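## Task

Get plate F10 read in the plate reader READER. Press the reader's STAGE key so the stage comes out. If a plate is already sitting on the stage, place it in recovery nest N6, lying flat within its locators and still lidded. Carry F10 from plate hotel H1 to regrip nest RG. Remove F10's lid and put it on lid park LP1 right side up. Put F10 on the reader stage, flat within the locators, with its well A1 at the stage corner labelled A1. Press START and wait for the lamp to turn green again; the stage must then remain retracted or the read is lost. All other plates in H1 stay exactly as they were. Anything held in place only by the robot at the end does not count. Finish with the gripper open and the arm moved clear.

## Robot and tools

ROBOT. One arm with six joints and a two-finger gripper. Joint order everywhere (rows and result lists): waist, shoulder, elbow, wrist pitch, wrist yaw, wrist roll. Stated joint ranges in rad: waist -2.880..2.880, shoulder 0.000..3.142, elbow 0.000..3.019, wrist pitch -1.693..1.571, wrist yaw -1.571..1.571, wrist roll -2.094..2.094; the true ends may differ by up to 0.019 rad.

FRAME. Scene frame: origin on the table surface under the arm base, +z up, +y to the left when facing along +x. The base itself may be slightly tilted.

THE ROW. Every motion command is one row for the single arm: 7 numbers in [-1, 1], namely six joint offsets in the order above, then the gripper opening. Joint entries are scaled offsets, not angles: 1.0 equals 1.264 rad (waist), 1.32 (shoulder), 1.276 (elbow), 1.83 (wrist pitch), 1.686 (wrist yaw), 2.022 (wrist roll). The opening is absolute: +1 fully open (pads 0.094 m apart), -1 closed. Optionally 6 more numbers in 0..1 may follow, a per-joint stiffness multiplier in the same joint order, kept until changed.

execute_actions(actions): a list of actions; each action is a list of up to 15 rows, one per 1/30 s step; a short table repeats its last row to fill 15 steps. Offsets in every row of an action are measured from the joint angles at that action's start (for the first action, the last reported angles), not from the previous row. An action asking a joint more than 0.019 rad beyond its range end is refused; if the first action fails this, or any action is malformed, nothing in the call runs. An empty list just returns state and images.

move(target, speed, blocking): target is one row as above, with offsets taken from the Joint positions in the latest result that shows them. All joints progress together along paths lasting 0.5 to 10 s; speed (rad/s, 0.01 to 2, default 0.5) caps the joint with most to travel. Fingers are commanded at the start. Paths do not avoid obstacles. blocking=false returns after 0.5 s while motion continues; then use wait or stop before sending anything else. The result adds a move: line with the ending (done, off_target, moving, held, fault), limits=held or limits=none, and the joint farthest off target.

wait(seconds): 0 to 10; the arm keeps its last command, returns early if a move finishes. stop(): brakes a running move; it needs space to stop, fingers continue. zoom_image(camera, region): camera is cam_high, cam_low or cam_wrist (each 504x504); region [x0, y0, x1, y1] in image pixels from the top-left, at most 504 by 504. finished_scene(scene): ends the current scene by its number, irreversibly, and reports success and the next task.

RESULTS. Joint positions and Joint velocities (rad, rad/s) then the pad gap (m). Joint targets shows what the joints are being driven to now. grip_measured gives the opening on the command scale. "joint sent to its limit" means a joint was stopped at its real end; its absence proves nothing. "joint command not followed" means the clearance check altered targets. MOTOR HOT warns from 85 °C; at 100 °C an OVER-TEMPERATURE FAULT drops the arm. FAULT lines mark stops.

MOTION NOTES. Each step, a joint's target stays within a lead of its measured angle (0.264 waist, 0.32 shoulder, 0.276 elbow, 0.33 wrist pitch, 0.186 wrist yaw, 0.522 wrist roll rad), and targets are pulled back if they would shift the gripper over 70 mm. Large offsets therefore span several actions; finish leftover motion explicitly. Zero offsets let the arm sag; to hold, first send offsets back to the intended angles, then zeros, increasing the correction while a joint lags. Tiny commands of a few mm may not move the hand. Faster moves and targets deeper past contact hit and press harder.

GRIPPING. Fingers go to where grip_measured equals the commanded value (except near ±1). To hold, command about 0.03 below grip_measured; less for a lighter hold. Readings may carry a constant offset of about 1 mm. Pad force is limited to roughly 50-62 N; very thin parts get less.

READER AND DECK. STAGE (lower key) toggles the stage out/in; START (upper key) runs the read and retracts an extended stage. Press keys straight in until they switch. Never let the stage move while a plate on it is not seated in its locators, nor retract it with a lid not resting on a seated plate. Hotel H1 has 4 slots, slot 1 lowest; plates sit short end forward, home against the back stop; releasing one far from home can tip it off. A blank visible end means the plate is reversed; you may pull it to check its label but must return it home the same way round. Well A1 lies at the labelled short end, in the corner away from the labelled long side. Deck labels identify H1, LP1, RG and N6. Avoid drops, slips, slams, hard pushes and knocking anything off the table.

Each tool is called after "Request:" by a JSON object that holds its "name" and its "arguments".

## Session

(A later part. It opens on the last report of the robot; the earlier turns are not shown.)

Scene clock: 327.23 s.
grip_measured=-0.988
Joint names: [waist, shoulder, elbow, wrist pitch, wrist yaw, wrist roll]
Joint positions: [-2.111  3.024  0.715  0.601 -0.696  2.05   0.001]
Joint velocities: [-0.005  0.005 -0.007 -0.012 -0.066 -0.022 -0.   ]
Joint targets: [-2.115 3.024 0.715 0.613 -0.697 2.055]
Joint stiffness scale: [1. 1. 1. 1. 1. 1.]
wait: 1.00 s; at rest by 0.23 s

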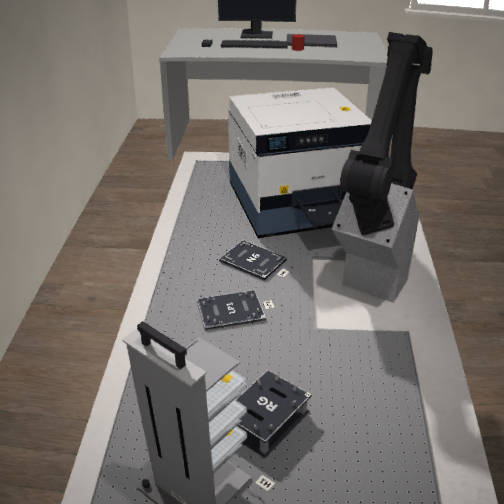

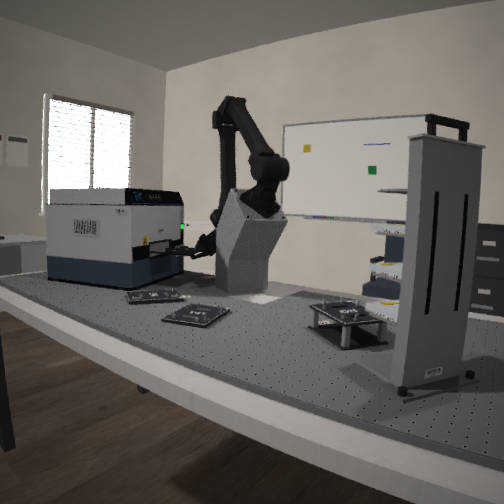

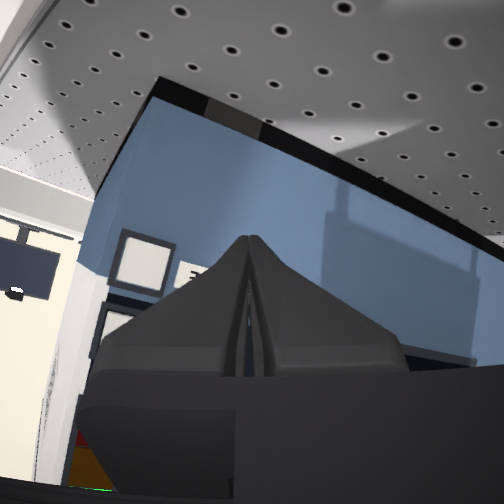

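Request:
{"name": "move", "arguments": {"target": [0.532, -0.7038, -0.0016, -0.7402, 0.1637, -0.3338, -1], "speed": 1.7}}

Scene clock: 354.93 s.
grip_measured=-0.988
Joint names: [waist, shoulder, elbow, wrist pitch, wrist yaw, wrist roll]
Joint positions: [-1.445  2.092  0.715 -0.734 -0.424  1.387  0.001]
Joint velocities: [-0.005  0.005  0.002 -0.002  0.037 -0.051 -0.   ]
Joint targets: [-1.438 2.096 0.713 -0.753 -0.420 1.375]
Joint stiffness scale: [1. 1. 1. 1. 1. 1.]
move: done; limits=none; farthest joint: the wrist pitch, 0.019 radians from its target (1.355 radians at the start)

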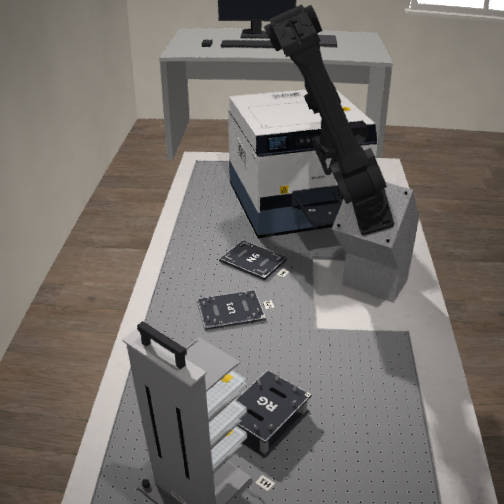

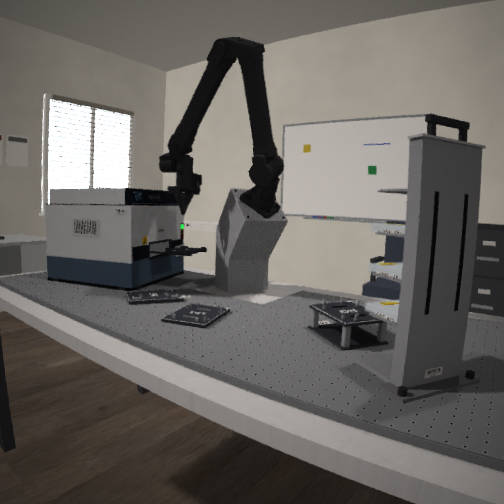

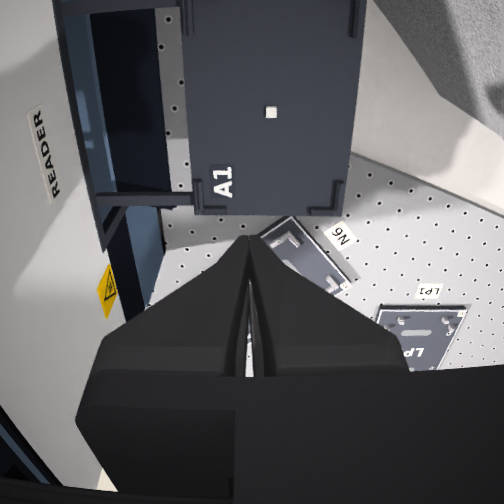

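Request:
{"name": "zoom_image", "arguments": {"camera": "cam_wrist", "region": [170, 90, 370, 230]}}

Request:
{"name": "zoom_image", "arguments": {"camera": "cam_wrist", "region": [170, 0, 380, 130]}}

Region (170, 90, 370, 230) of cam_wrist's 504x504 image, scaled by 2.520, with more detail than that image has; it fills the top 353 rows of this view, and the rest is white.

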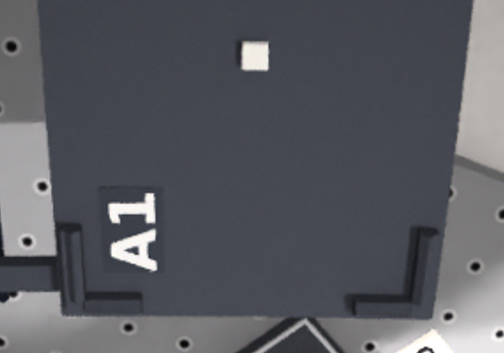

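Region (170, 0, 380, 130) of cam_wrist's 504x504 image, scaled by 2.400, with more detail than that image has; it fills the top 312 rows of this view, and the rest is white.

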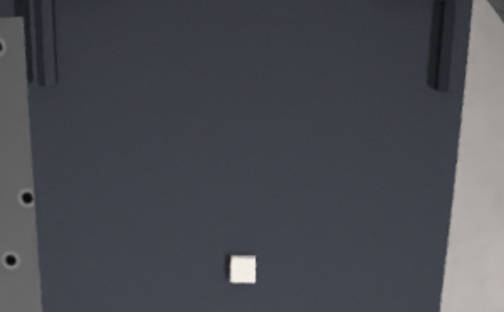

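Request:
{"name": "move", "arguments": {"target": [0.9533, -0.4485, -0.286, 0.4831, 0.1684, -0.2409, 0.0], "speed": 1.7}}

Scene clock: 466.97 s.
grip_measured=-0.001
Joint names: [waist, shoulder, elbow, wrist pitch, wrist yaw, wrist roll]
Joint positions: [-0.245  1.508  0.356  0.127 -0.145  0.911  0.047]
Joint velocities: [ 0.015 -0.015  0.002  0.002 -0.051  0.066 -0.001]
Joint targets: [-0.240 1.500 0.350 0.150 -0.140 0.899]
Joint stiffness scale: [1. 1. 1. 1. 1. 1.]
move: off_target; limits=none; farthest joint: the wrist pitch, 0.023 radians from its target (0.884 radians at the start)

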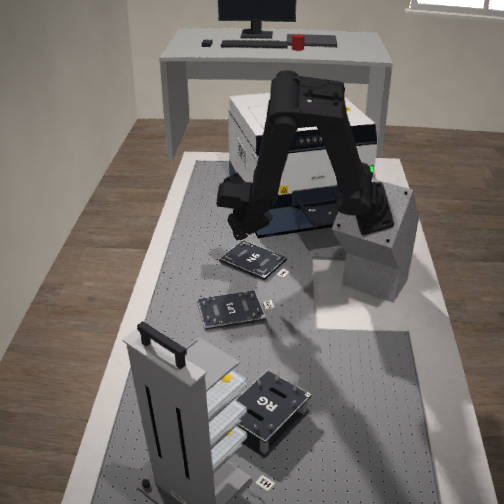

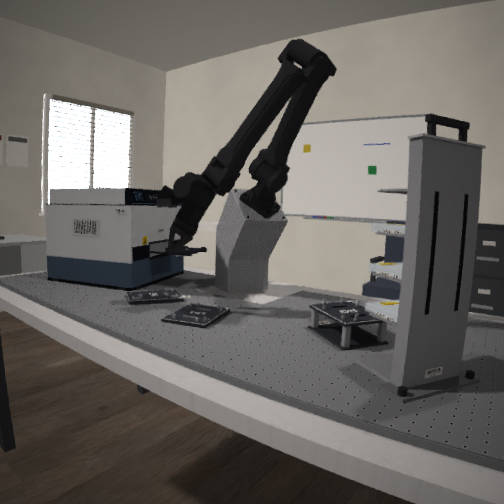

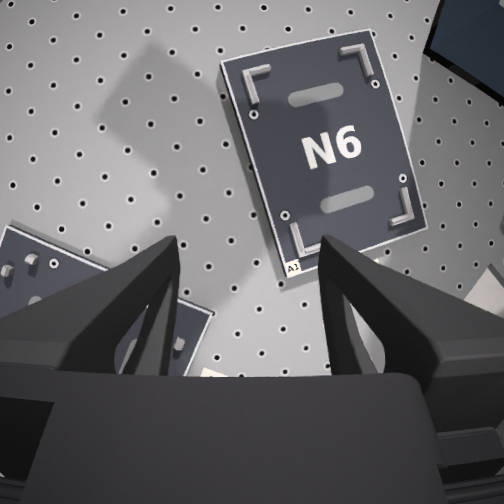

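Request:
{"name": "execute_actions", "arguments": {"actions": []}}

Scene clock: 493.90 s.
grip_measured=-0.001
Joint names: [waist, shoulder, elbow, wrist pitch, wrist yaw, wrist roll]
Joint positions: [-0.245  1.508  0.356  0.127 -0.145  0.91   0.047]
Joint velocities: [-0.015 -0.005 -0.017 -0.002  0.037  0.022 -0.   ]
Joint targets: [-0.240 1.500 0.350 0.150 -0.140 0.900]
Joint stiffness scale: [1. 1. 1. 1. 1. 1.]

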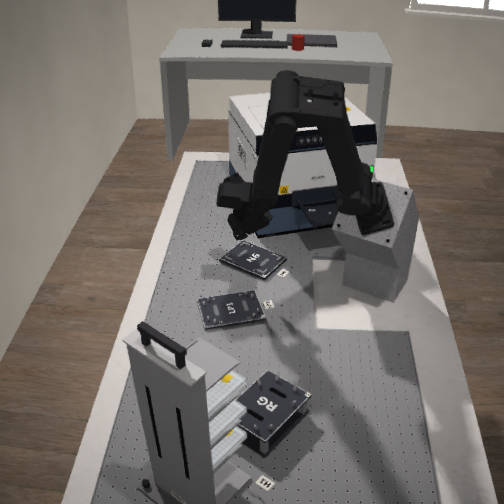

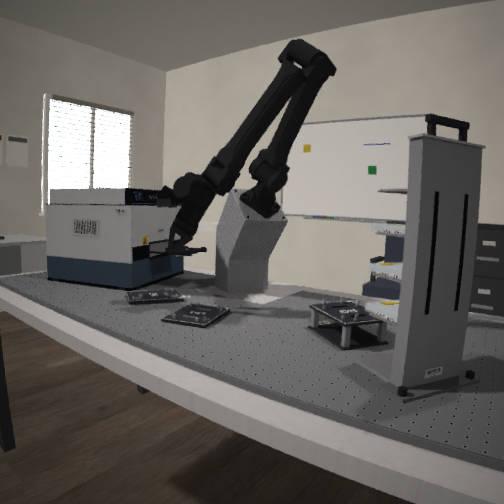

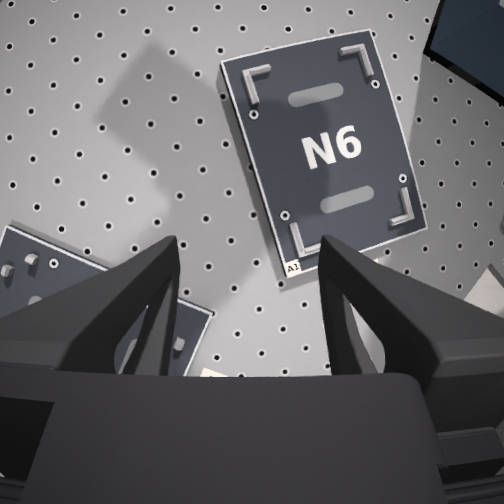

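Request:
{"name": "move", "arguments": {"target": [0.9567, -0.2245, 0.1476, 0.3468, 0.1712, -0.4055, 1.0], "speed": 1.4}}

Scene clock: 514.63 s.
grip_measured=+1.000
Joint names: [waist, shoulder, elbow, wrist pitch, wrist yaw, wrist roll]
Joint positions: [0.972 1.22  0.535 0.736 0.14  0.101 0.094]
Joint velocities: [-0.015 -0.005 -0.007 -0.007  0.007  0.007  0.   ]
Joint targets: [0.964 1.211 0.545 0.762 0.144 0.090]
Joint stiffness scale: [1. 1. 1. 1. 1. 1.]
move: off_target; limits=none; farthest joint: the wrist pitch, 0.026 radians from its target (0.634 radians at the start)

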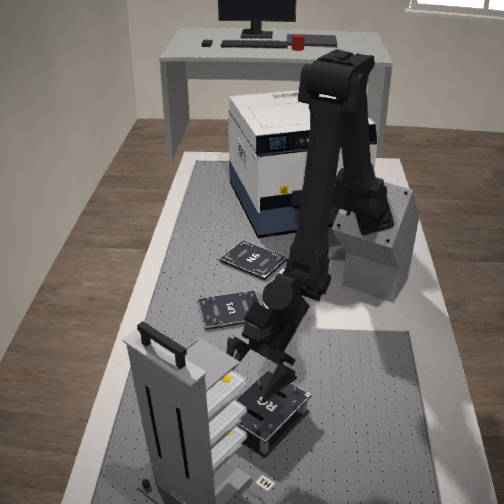

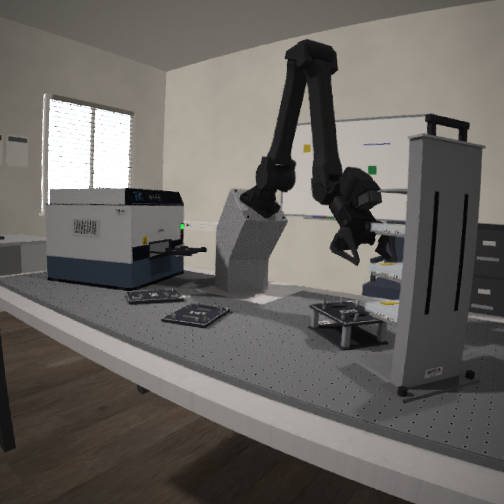

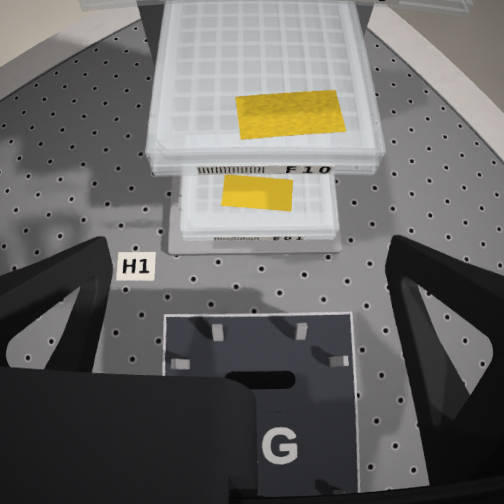

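Request:
{"name": "zoom_image", "arguments": {"camera": "cam_wrist", "region": [80, 100, 420, 280]}}

Request:
{"name": "zoom_image", "arguments": {"camera": "cam_low", "region": [300, 150, 440, 330]}}

Region (80, 100, 420, 280) of cam_wrist's 504x504 image, scaled by 1.482, with more detail than that image has; it fills the top 267 rows of this view, and the rest is white.

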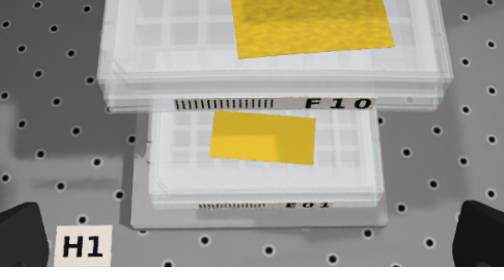

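Region (300, 150, 440, 330) of cam_low's 504x504 image, scaled by 2.800, with more detail than that image has.

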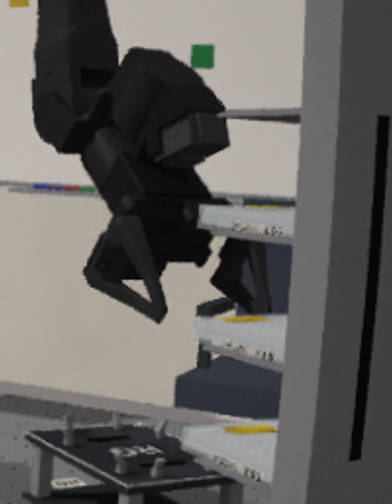

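Request:
{"name": "zoom_image", "arguments": {"camera": "cam_high", "region": [170, 270, 330, 430]}}

Region (170, 270, 330, 430) of cam_high's 504x504 image, scaled by 3.150, with more detail than that image has.

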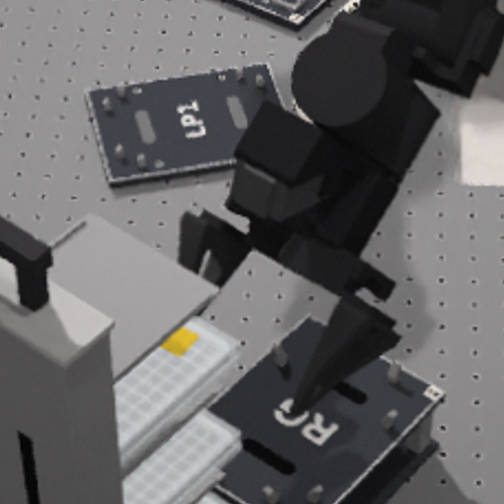

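Request:
{"name": "zoom_image", "arguments": {"camera": "cam_wrist", "region": [135, 130, 205, 190]}}

Request:
{"name": "zoom_image", "arguments": {"camera": "cam_wrist", "region": [330, 130, 400, 190]}}

Region (135, 130, 205, 190) of cam_wrist's 504x504 image, scaled by 7.200, with more detail than that image has; it fills the top 432 rows of this view, and the rest is white.

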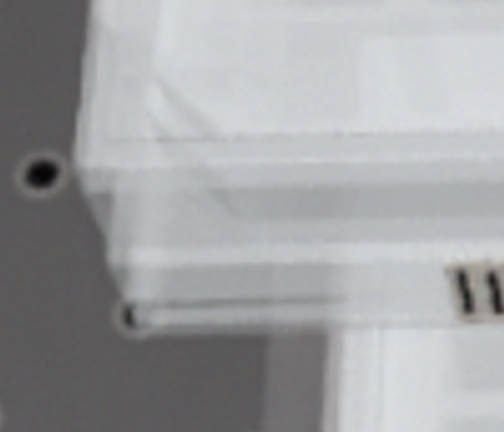

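Region (330, 130, 400, 190) of cam_wrist's 504x504 image, scaled by 7.200, with more detail than that image has; it fills the top 432 rows of this view, and the rest is white.

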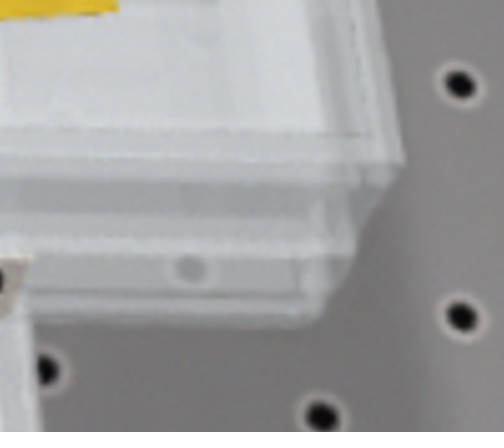

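Request:
{"name": "move", "arguments": {"target": [-0.029, 0.0443, 0.0723, -0.0287, -0.0084, 0.0, 1.0], "speed": 0.25}}

Scene clock: 588.50 s.
grip_measured=+1.000
Joint names: [waist, shoulder, elbow, wrist pitch, wrist yaw, wrist roll]
Joint positions: [0.944 1.251 0.609 0.705 0.13  0.101 0.094]
Joint velocities: [-0.005 -0.005 -0.012 -0.017  0.022  0.022  0.   ]
Joint targets: [0.935 1.278 0.627 0.683 0.126 0.101]
Joint stiffness scale: [1. 1. 1. 1. 1. 1.]
move: off_target; limits=none; farthest joint: the shoulder, 0.028 radians from its target (0.059 radians at the start)

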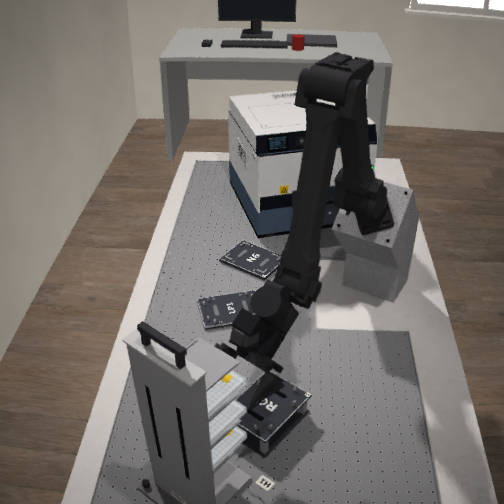

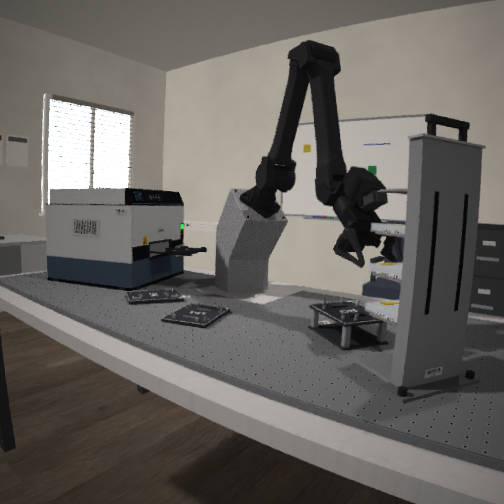

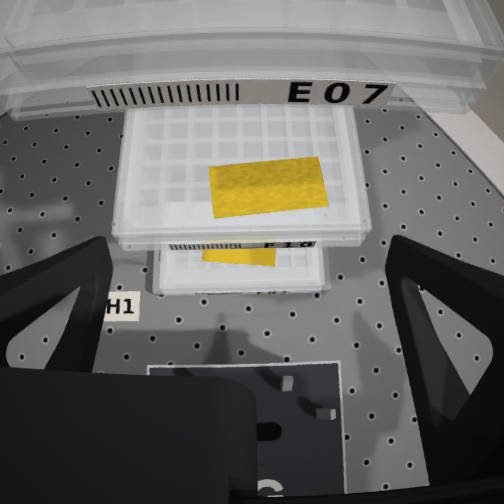

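Request:
{"name": "zoom_image", "arguments": {"camera": "cam_wrist", "region": [85, 205, 165, 265]}}

Request:
{"name": "zoom_image", "arguments": {"camera": "cam_wrist", "region": [330, 205, 410, 265]}}

Region (85, 205, 165, 265) of cam_wrist's 504x504 image, scaled by 6.300, with more detail than that image has; it fills the top 378 rows of this view, and the rest is white.

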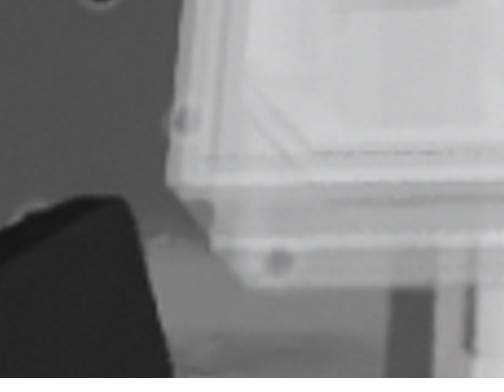

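Region (330, 205, 410, 265) of cam_wrist's 504x504 image, scaled by 6.300, with more detail than that image has; it fills the top 378 rows of this view, and the rest is white.

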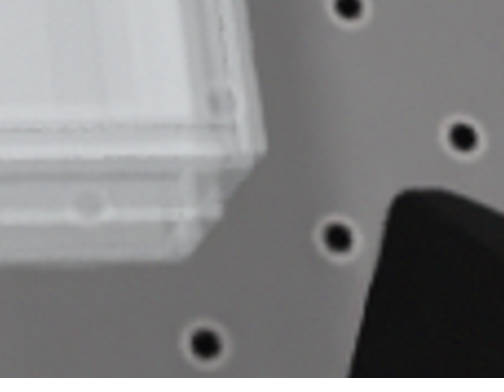

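Request:
{"name": "execute_actions", "arguments": {"actions": [[[-0.00797,0.02074,0.01489,-0.01245,-0.00247,0,1],[-0.00812,0.02155,0.0171,-0.01368,-0.00274,0,1],[-0.00836,0.0228,0.02051,-0.01557,-0.00317,0,1],[-0.00867,0.02441,0.0249,-0.01801,-0.00372,0,1],[-0.00904,0.0263,0.03006,-0.02088,-0.00437,0,1],[-0.00944,0.0284,0.03577,-0.02404,-0.00508,0,1],[-0.00987,0.03061,0.0418,-0.02739,-0.00584,0,1],[-0.0103,0.03287,0.04794,-0.0308,-0.00661,0,1],[-0.01073,0.03508,0.05397,-0.03415,-0.00737,0,1],[-0.01113,0.03718,0.05968,-0.03731,-0.00808,0,1],[-0.0115,0.03907,0.06484,-0.04018,-0.00873,0,1],[-0.01181,0.04068,0.06923,-0.04262,-0.00928,0,1],[-0.01205,0.04193,0.07264,-0.04451,-0.00971,0,1],[-0.0122,0.04274,0.07485,-0.04574,-0.00998,0,1],[-0.01226,0.04303,0.07563,-0.04617,-0.01008,0,1]]]}}

Request:
{"name": "wait", "arguments": {"seconds": 0.4}}

Scene clock: 633.03 s.
grip_measured=+1.000
Joint names: [waist, shoulder, elbow, wrist pitch, wrist yaw, wrist roll]
Joint positions: [0.941 1.277 0.681 0.648 0.118 0.101 0.094]
Joint velocities: [-0.015  0.034  0.115 -0.061  0.007 -0.007  0.   ]
Joint targets: [0.929 1.308 0.706 0.621 0.113 0.101]
Joint stiffness scale: [1. 1. 1. 1. 1. 1.]

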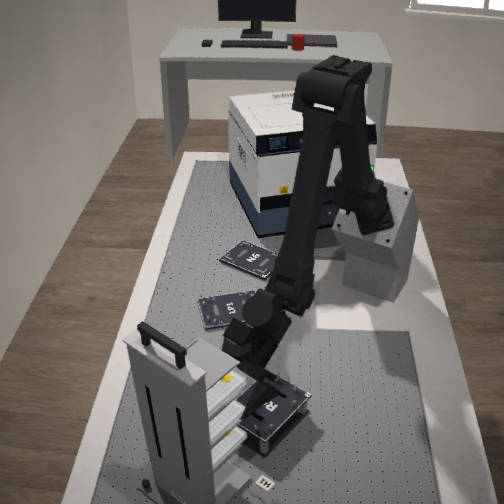

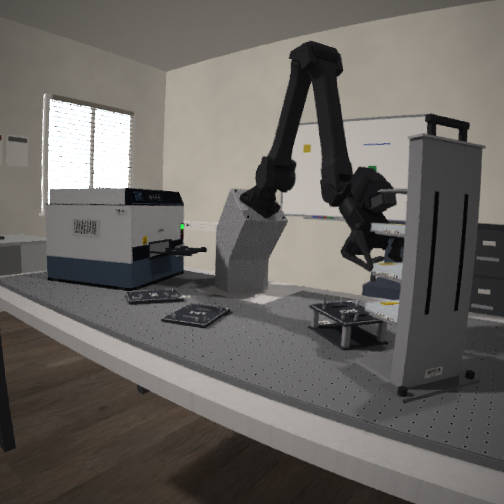

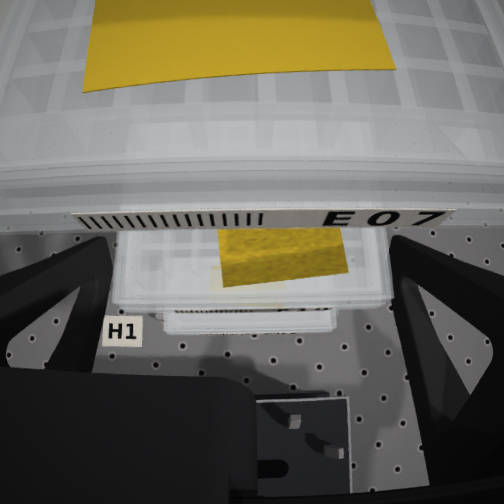

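Scene clock: 633.43 s.
grip_measured=+1.000
Joint names: [waist, shoulder, elbow, wrist pitch, wrist yaw, wrist roll]
Joint positions: [0.94  1.278 0.685 0.643 0.117 0.101 0.094]
Joint velocities: [ 0.005 -0.005  0.007 -0.002 -0.037 -0.037  0.   ]
Joint targets: [0.929 1.308 0.706 0.621 0.113 0.101]
Joint stiffness scale: [1. 1. 1. 1. 1. 1.]
wait: 0.40 s; at rest by 0.30 s

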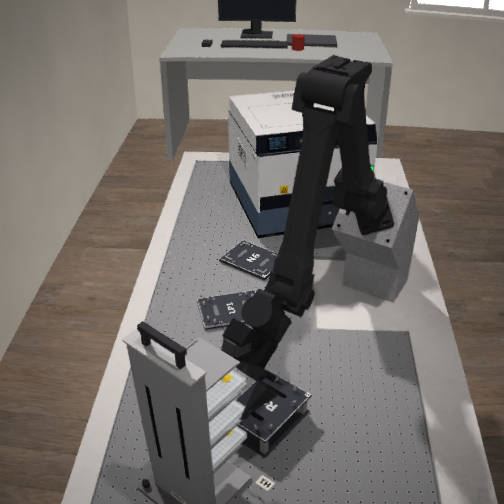

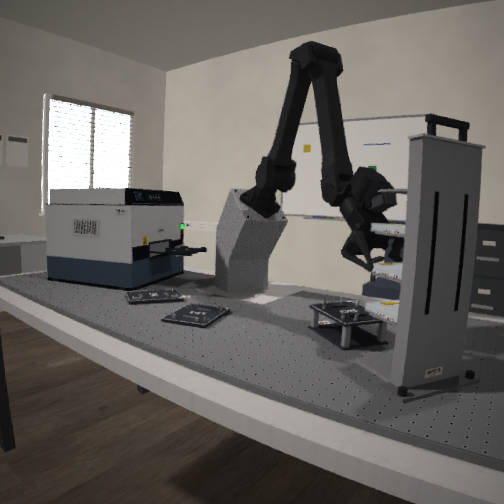

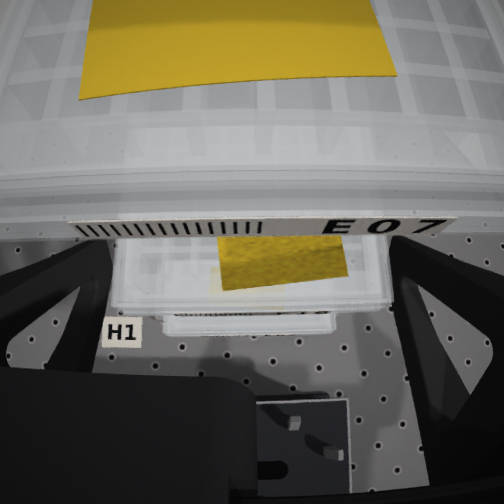

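Request:
{"name": "zoom_image", "arguments": {"camera": "cam_wrist", "region": [80, 230, 180, 330]}}

Request:
{"name": "zoom_image", "arguments": {"camera": "cam_wrist", "region": [320, 230, 420, 330]}}

Region (80, 230, 180, 330) of cam_wrist's 504x504 image, scaled by 5.040, with more detail than that image has.

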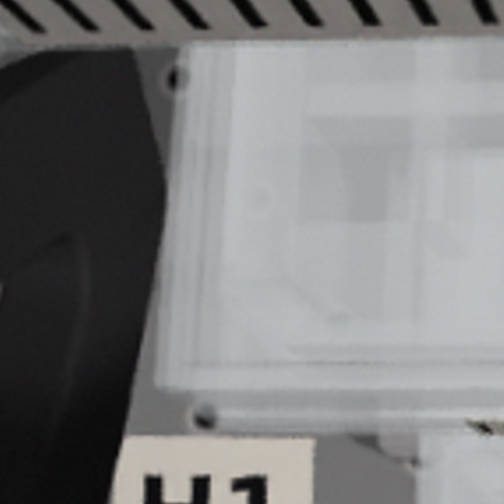

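Region (320, 230, 420, 330) of cam_wrist's 504x504 image, scaled by 5.040, with more detail than that image has.

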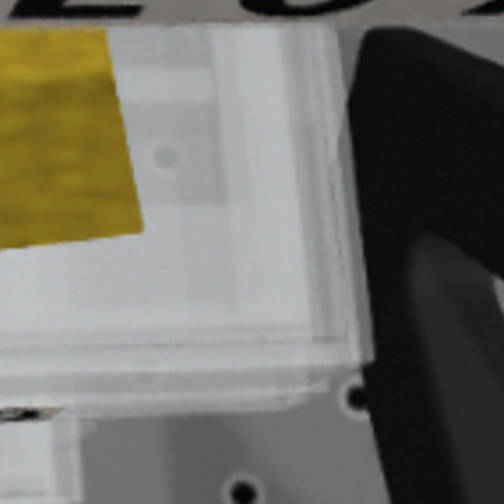

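Request:
{"name": "execute_actions", "arguments": {"actions": [[[-0.0088,0.0227,0.0165,-0.0123,-0.0024,0,0.99],[-0.0089,0.0227,0.0165,-0.0126,-0.0024,0,0.98],[-0.009,0.0227,0.0165,-0.0129,-0.0024,0,0.97],[-0.0092,0.0227,0.0165,-0.0132,-0.0024,0,0.96],[-0.0093,0.0227,0.0165,-0.0135,-0.0024,0,0.95],[-0.0094,0.0227,0.0165,-0.0138,-0.0024,0,0.94],[-0.0096,0.0227,0.0165,-0.0141,-0.0024,0,0.93],[-0.0097,0.0227,0.0165,-0.0144,-0.0024,0,0.92],[-0.0098,0.0227,0.0165,-0.0147,-0.0024,0,0.91],[-0.01,0.0227,0.0165,-0.015,-0.0024,0,0.9],[-0.0101,0.0227,0.0165,-0.0153,-0.0024,0,0.89],[-0.0102,0.0227,0.0165,-0.0156,-0.0024,0,0.88],[-0.0103,0.0227,0.0165,-0.0156,-0.0024,0,0.88]]]}}

Request:
{"name": "wait", "arguments": {"seconds": 0.3}}

Scene clock: 654.80 s.
grip_measured=+0.882
Joint names: [waist, shoulder, elbow, wrist pitch, wrist yaw, wrist roll]
Joint positions: [0.94  1.278 0.685 0.636 0.117 0.101 0.088]
Joint velocities: [ 0.005 -0.005  0.007 -0.017  0.037  0.007 -0.   ]
Joint targets: [0.927 1.307 0.706 0.614 0.113 0.101]
Joint stiffness scale: [1. 1. 1. 1. 1. 1.]

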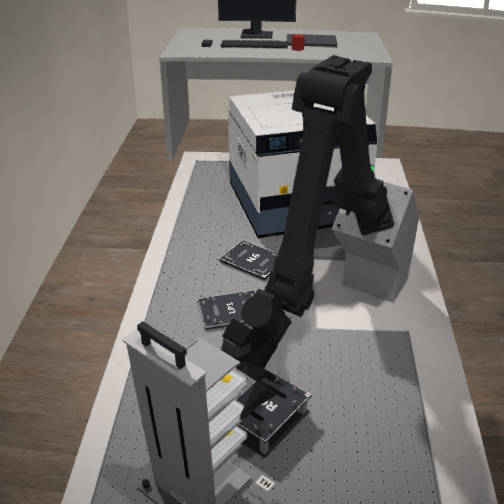

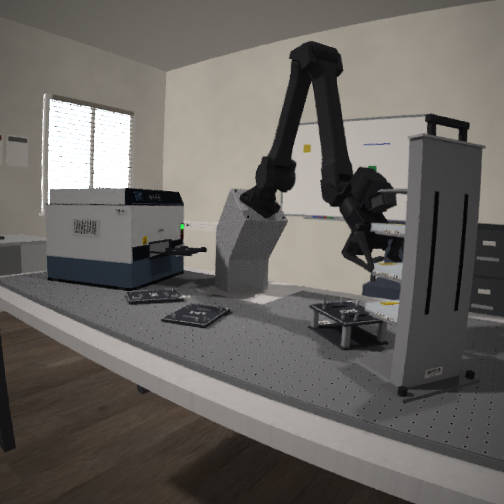

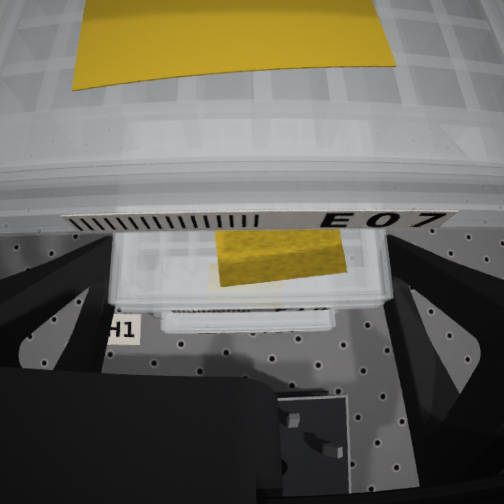

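Scene clock: 655.10 s.
grip_measured=+0.882
Joint names: [waist, shoulder, elbow, wrist pitch, wrist yaw, wrist roll]
Joint positions: [0.94  1.278 0.685 0.636 0.117 0.101 0.088]
Joint velocities: [-0.005 -0.005 -0.007 -0.002  0.022 -0.022  0.   ]
Joint targets: [0.928 1.307 0.706 0.614 0.113 0.101]
Joint stiffness scale: [1. 1. 1. 1. 1. 1.]
wait: 0.30 s; at rest by 0.17 s

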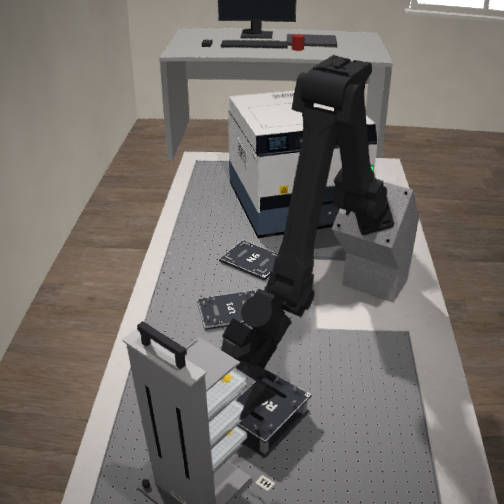

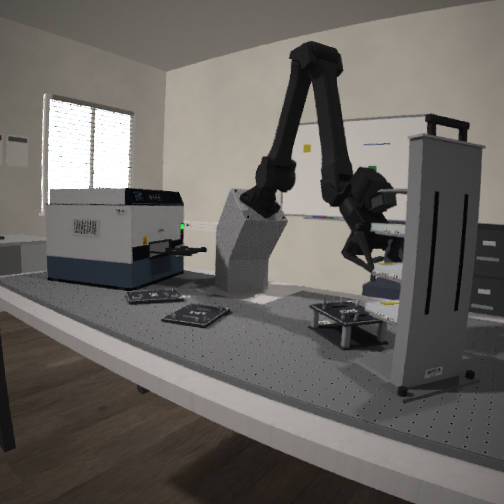

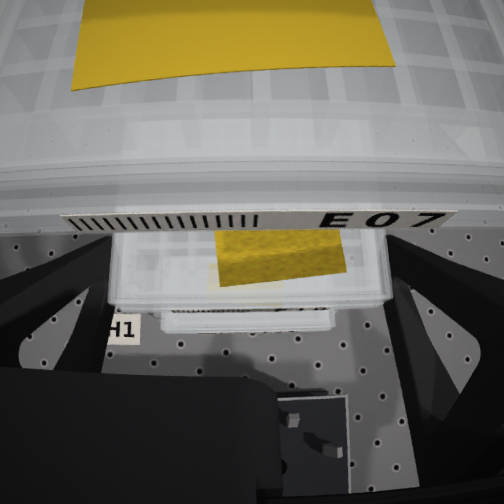

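Request:
{"name": "zoom_image", "arguments": {"camera": "cam_wrist", "region": [80, 225, 180, 325]}}

Request:
{"name": "zoom_image", "arguments": {"camera": "cam_wrist", "region": [320, 225, 420, 325]}}

Region (80, 225, 180, 325) of cam_wrist's 504x504 image, scaled by 5.040, with more detail than that image has.

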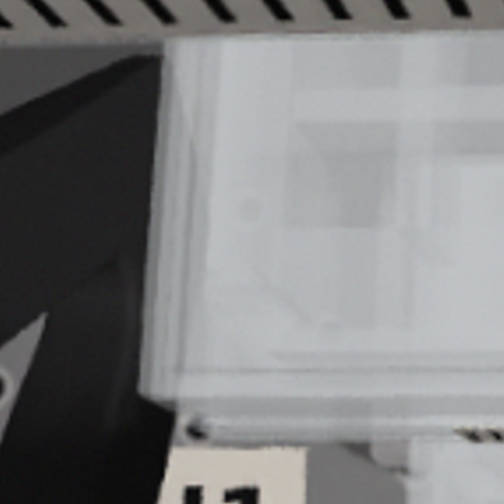

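Region (320, 225, 420, 325) of cam_wrist's 504x504 image, scaled by 5.040, with more detail than that image has.

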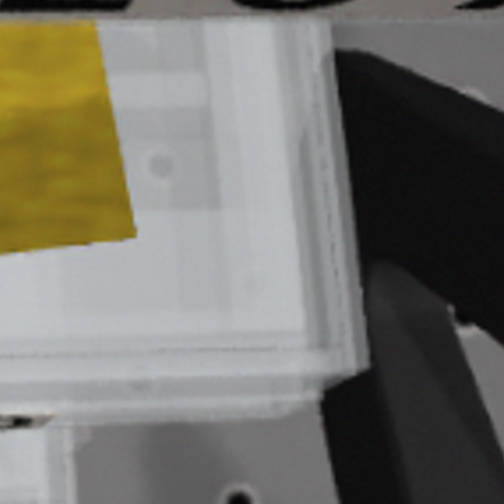

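Request:
{"name": "execute_actions", "arguments": {"actions": [[[-0.0063,0.0189,0.0149,-0.0098,-0.0018,0,0.87],[-0.0063,0.0189,0.0149,-0.0098,-0.0018,0,0.86],[-0.0063,0.0189,0.0149,-0.0098,-0.0018,0,0.85],[-0.0063,0.0189,0.0149,-0.0098,-0.0018,0,0.84],[-0.0063,0.0189,0.0149,-0.0098,-0.0018,0,0.83],[-0.0063,0.0189,0.0149,-0.0098,-0.0018,0,0.822],[-0.0063,0.0189,0.0149,-0.0098,-0.0018,0,0.815],[-0.0063,0.0189,0.0149,-0.0098,-0.0018,0,0.808],[-0.0063,0.0189,0.0149,-0.0098,-0.0018,0,0.801],[-0.0063,0.0189,0.0149,-0.0098,-0.0018,0,0.794],[-0.0063,0.0189,0.0149,-0.0098,-0.0018,0,0.787],[-0.0063,0.0189,0.0149,-0.0098,-0.0018,0,0.78],[-0.0063,0.0189,0.0149,-0.0098,-0.0018,0,0.775]]]}}

Request:
{"name": "wait", "arguments": {"seconds": 0.3}}

Scene clock: 670.33 s.
grip_measured=+0.797
Joint names: [waist, shoulder, elbow, wrist pitch, wrist yaw, wrist roll]
Joint positions: [0.94  1.278 0.685 0.636 0.117 0.101 0.084]
Joint velocities: [-0.015 -0.005 -0.017 -0.012  0.007 -0.037 -0.001]
Joint targets: [0.932 1.302 0.704 0.618 0.114 0.101]
Joint stiffness scale: [1. 1. 1. 1. 1. 1.]

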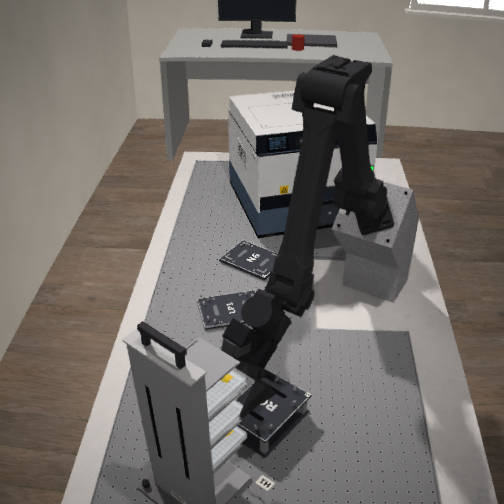

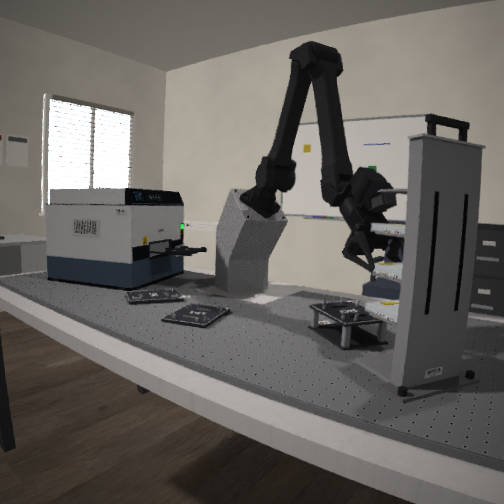

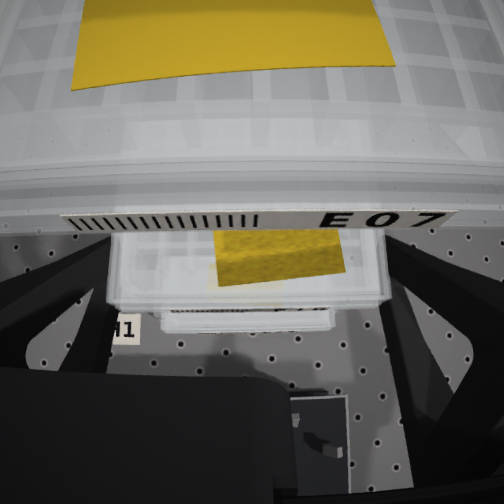

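Scene clock: 670.63 s.
grip_measured=+0.797
Joint names: [waist, shoulder, elbow, wrist pitch, wrist yaw, wrist roll]
Joint positions: [0.94  1.278 0.685 0.636 0.117 0.101 0.084]
Joint velocities: [ 0.005  0.005 -0.002  0.017 -0.022  0.007  0.001]
Joint targets: [0.932 1.302 0.704 0.618 0.114 0.101]
Joint stiffness scale: [1. 1. 1. 1. 1. 1.]
wait: 0.30 s; at rest by 0.17 s

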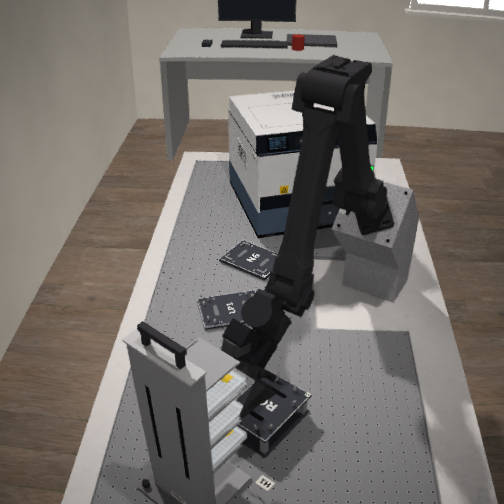

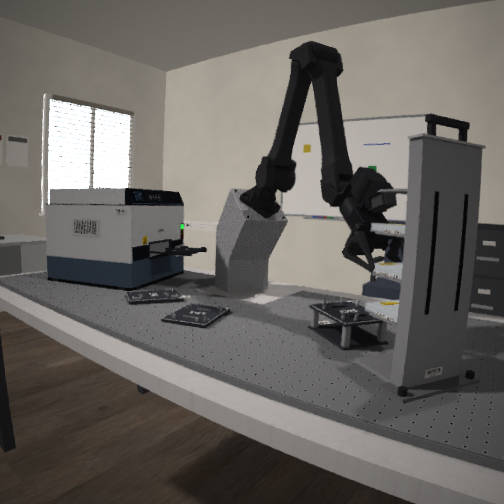

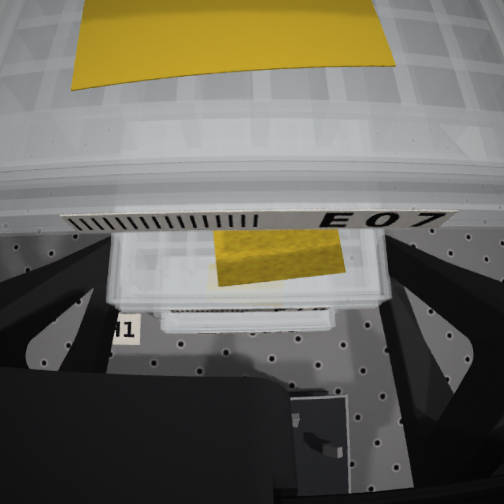

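Request:
{"name": "execute_actions", "arguments": {"actions": [[[0.001,0.0,0.008,0.002,0.0,0,0.771],[0.00878,-0.01718,-0.00146,0.01377,0.00243,0,0.767],[0.00902,-0.01859,-0.00338,0.01409,0.00261,0,0.767],[0.00938,-0.02077,-0.00631,0.01458,0.00289,0,0.767],[0.00985,-0.02355,-0.01007,0.0152,0.00324,0,0.767],[0.01039,-0.02679,-0.01444,0.01592,0.00365,0,0.767],[0.01097,-0.03033,-0.01923,0.01671,0.0041,0,0.767],[0.01159,-0.03402,-0.02422,0.01754,0.00457,0,0.767],[0.01221,-0.03771,-0.0292,0.01837,0.00503,0,0.767],[0.01279,-0.04125,-0.03399,0.01916,0.00548,0,0.767],[0.01333,-0.04449,-0.03836,0.01988,0.00589,0,0.767],[0.0138,-0.04727,-0.04212,0.0205,0.00624,0,0.767],[0.01416,-0.04945,-0.04505,0.02099,0.00652,0,0.767],[0.0144,-0.05086,-0.04697,0.02131,0.0067,0,0.767],[0.01448,-0.05137,-0.04765,0.02142,0.00676,0,0.767]]]}}

Request:
{"name": "wait", "arguments": {"seconds": 0.35}}

Scene clock: 748.83 s.
grip_measured=+0.797
Joint names: [waist, shoulder, elbow, wrist pitch, wrist yaw, wrist roll]
Joint positions: [0.946 1.239 0.63  0.639 0.124 0.101 0.084]
Joint velocities: [ 0.005 -0.083 -0.066  0.012 -0.066  0.037 -0.   ]
Joint targets: [0.958 1.210 0.625 0.675 0.129 0.101]
Joint stiffness scale: [1. 1. 1. 1. 1. 1.]

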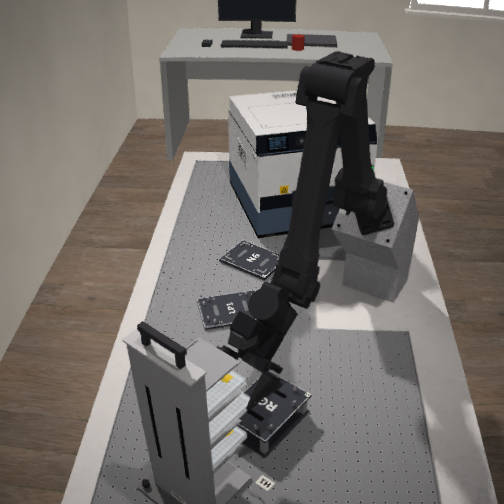

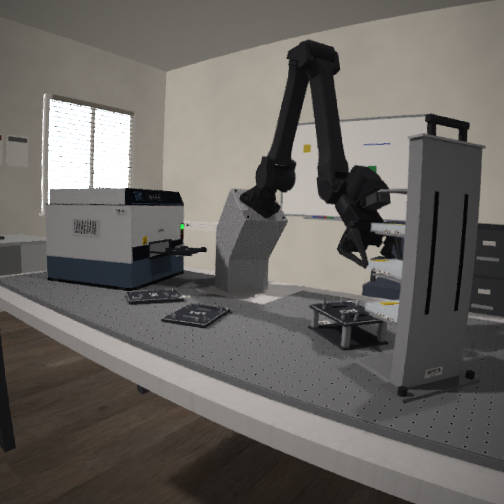

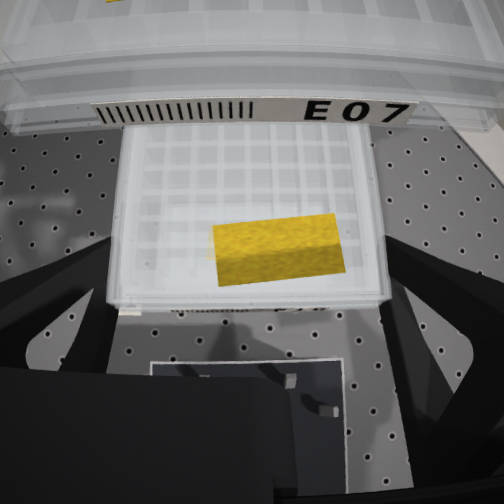

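Scene clock: 749.20 s.
grip_measured=+0.797
Joint names: [waist, shoulder, elbow, wrist pitch, wrist yaw, wrist roll]
Joint positions: [0.946 1.236 0.627 0.641 0.124 0.101 0.084]
Joint velocities: [ 0.005 -0.005 -0.002 -0.017 -0.037 -0.007  0.   ]
Joint targets: [0.958 1.210 0.625 0.675 0.129 0.101]
Joint stiffness scale: [1. 1. 1. 1. 1. 1.]
wait: 0.37 s; at rest by 0.23 s

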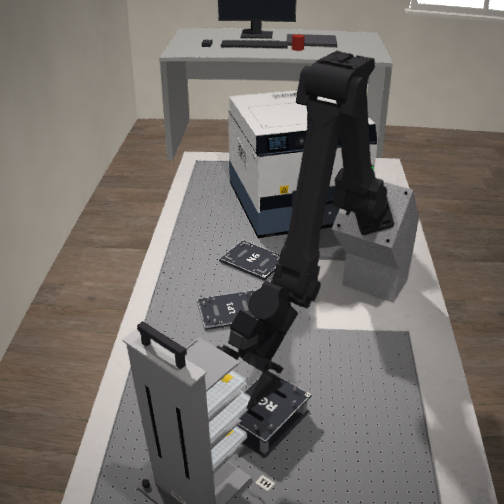

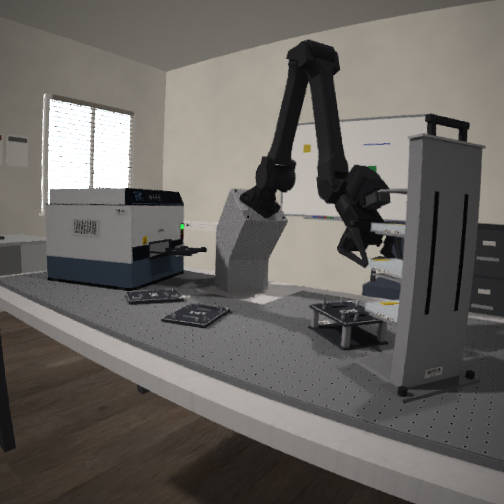

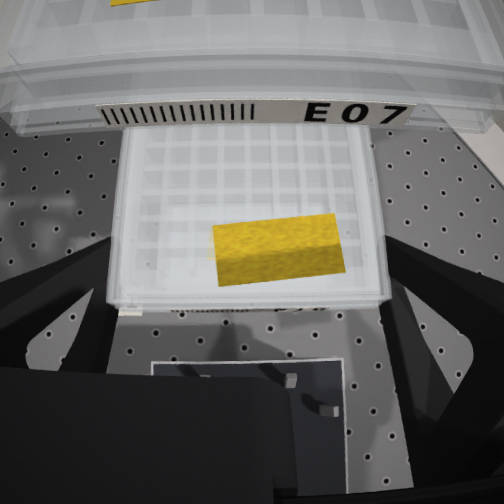

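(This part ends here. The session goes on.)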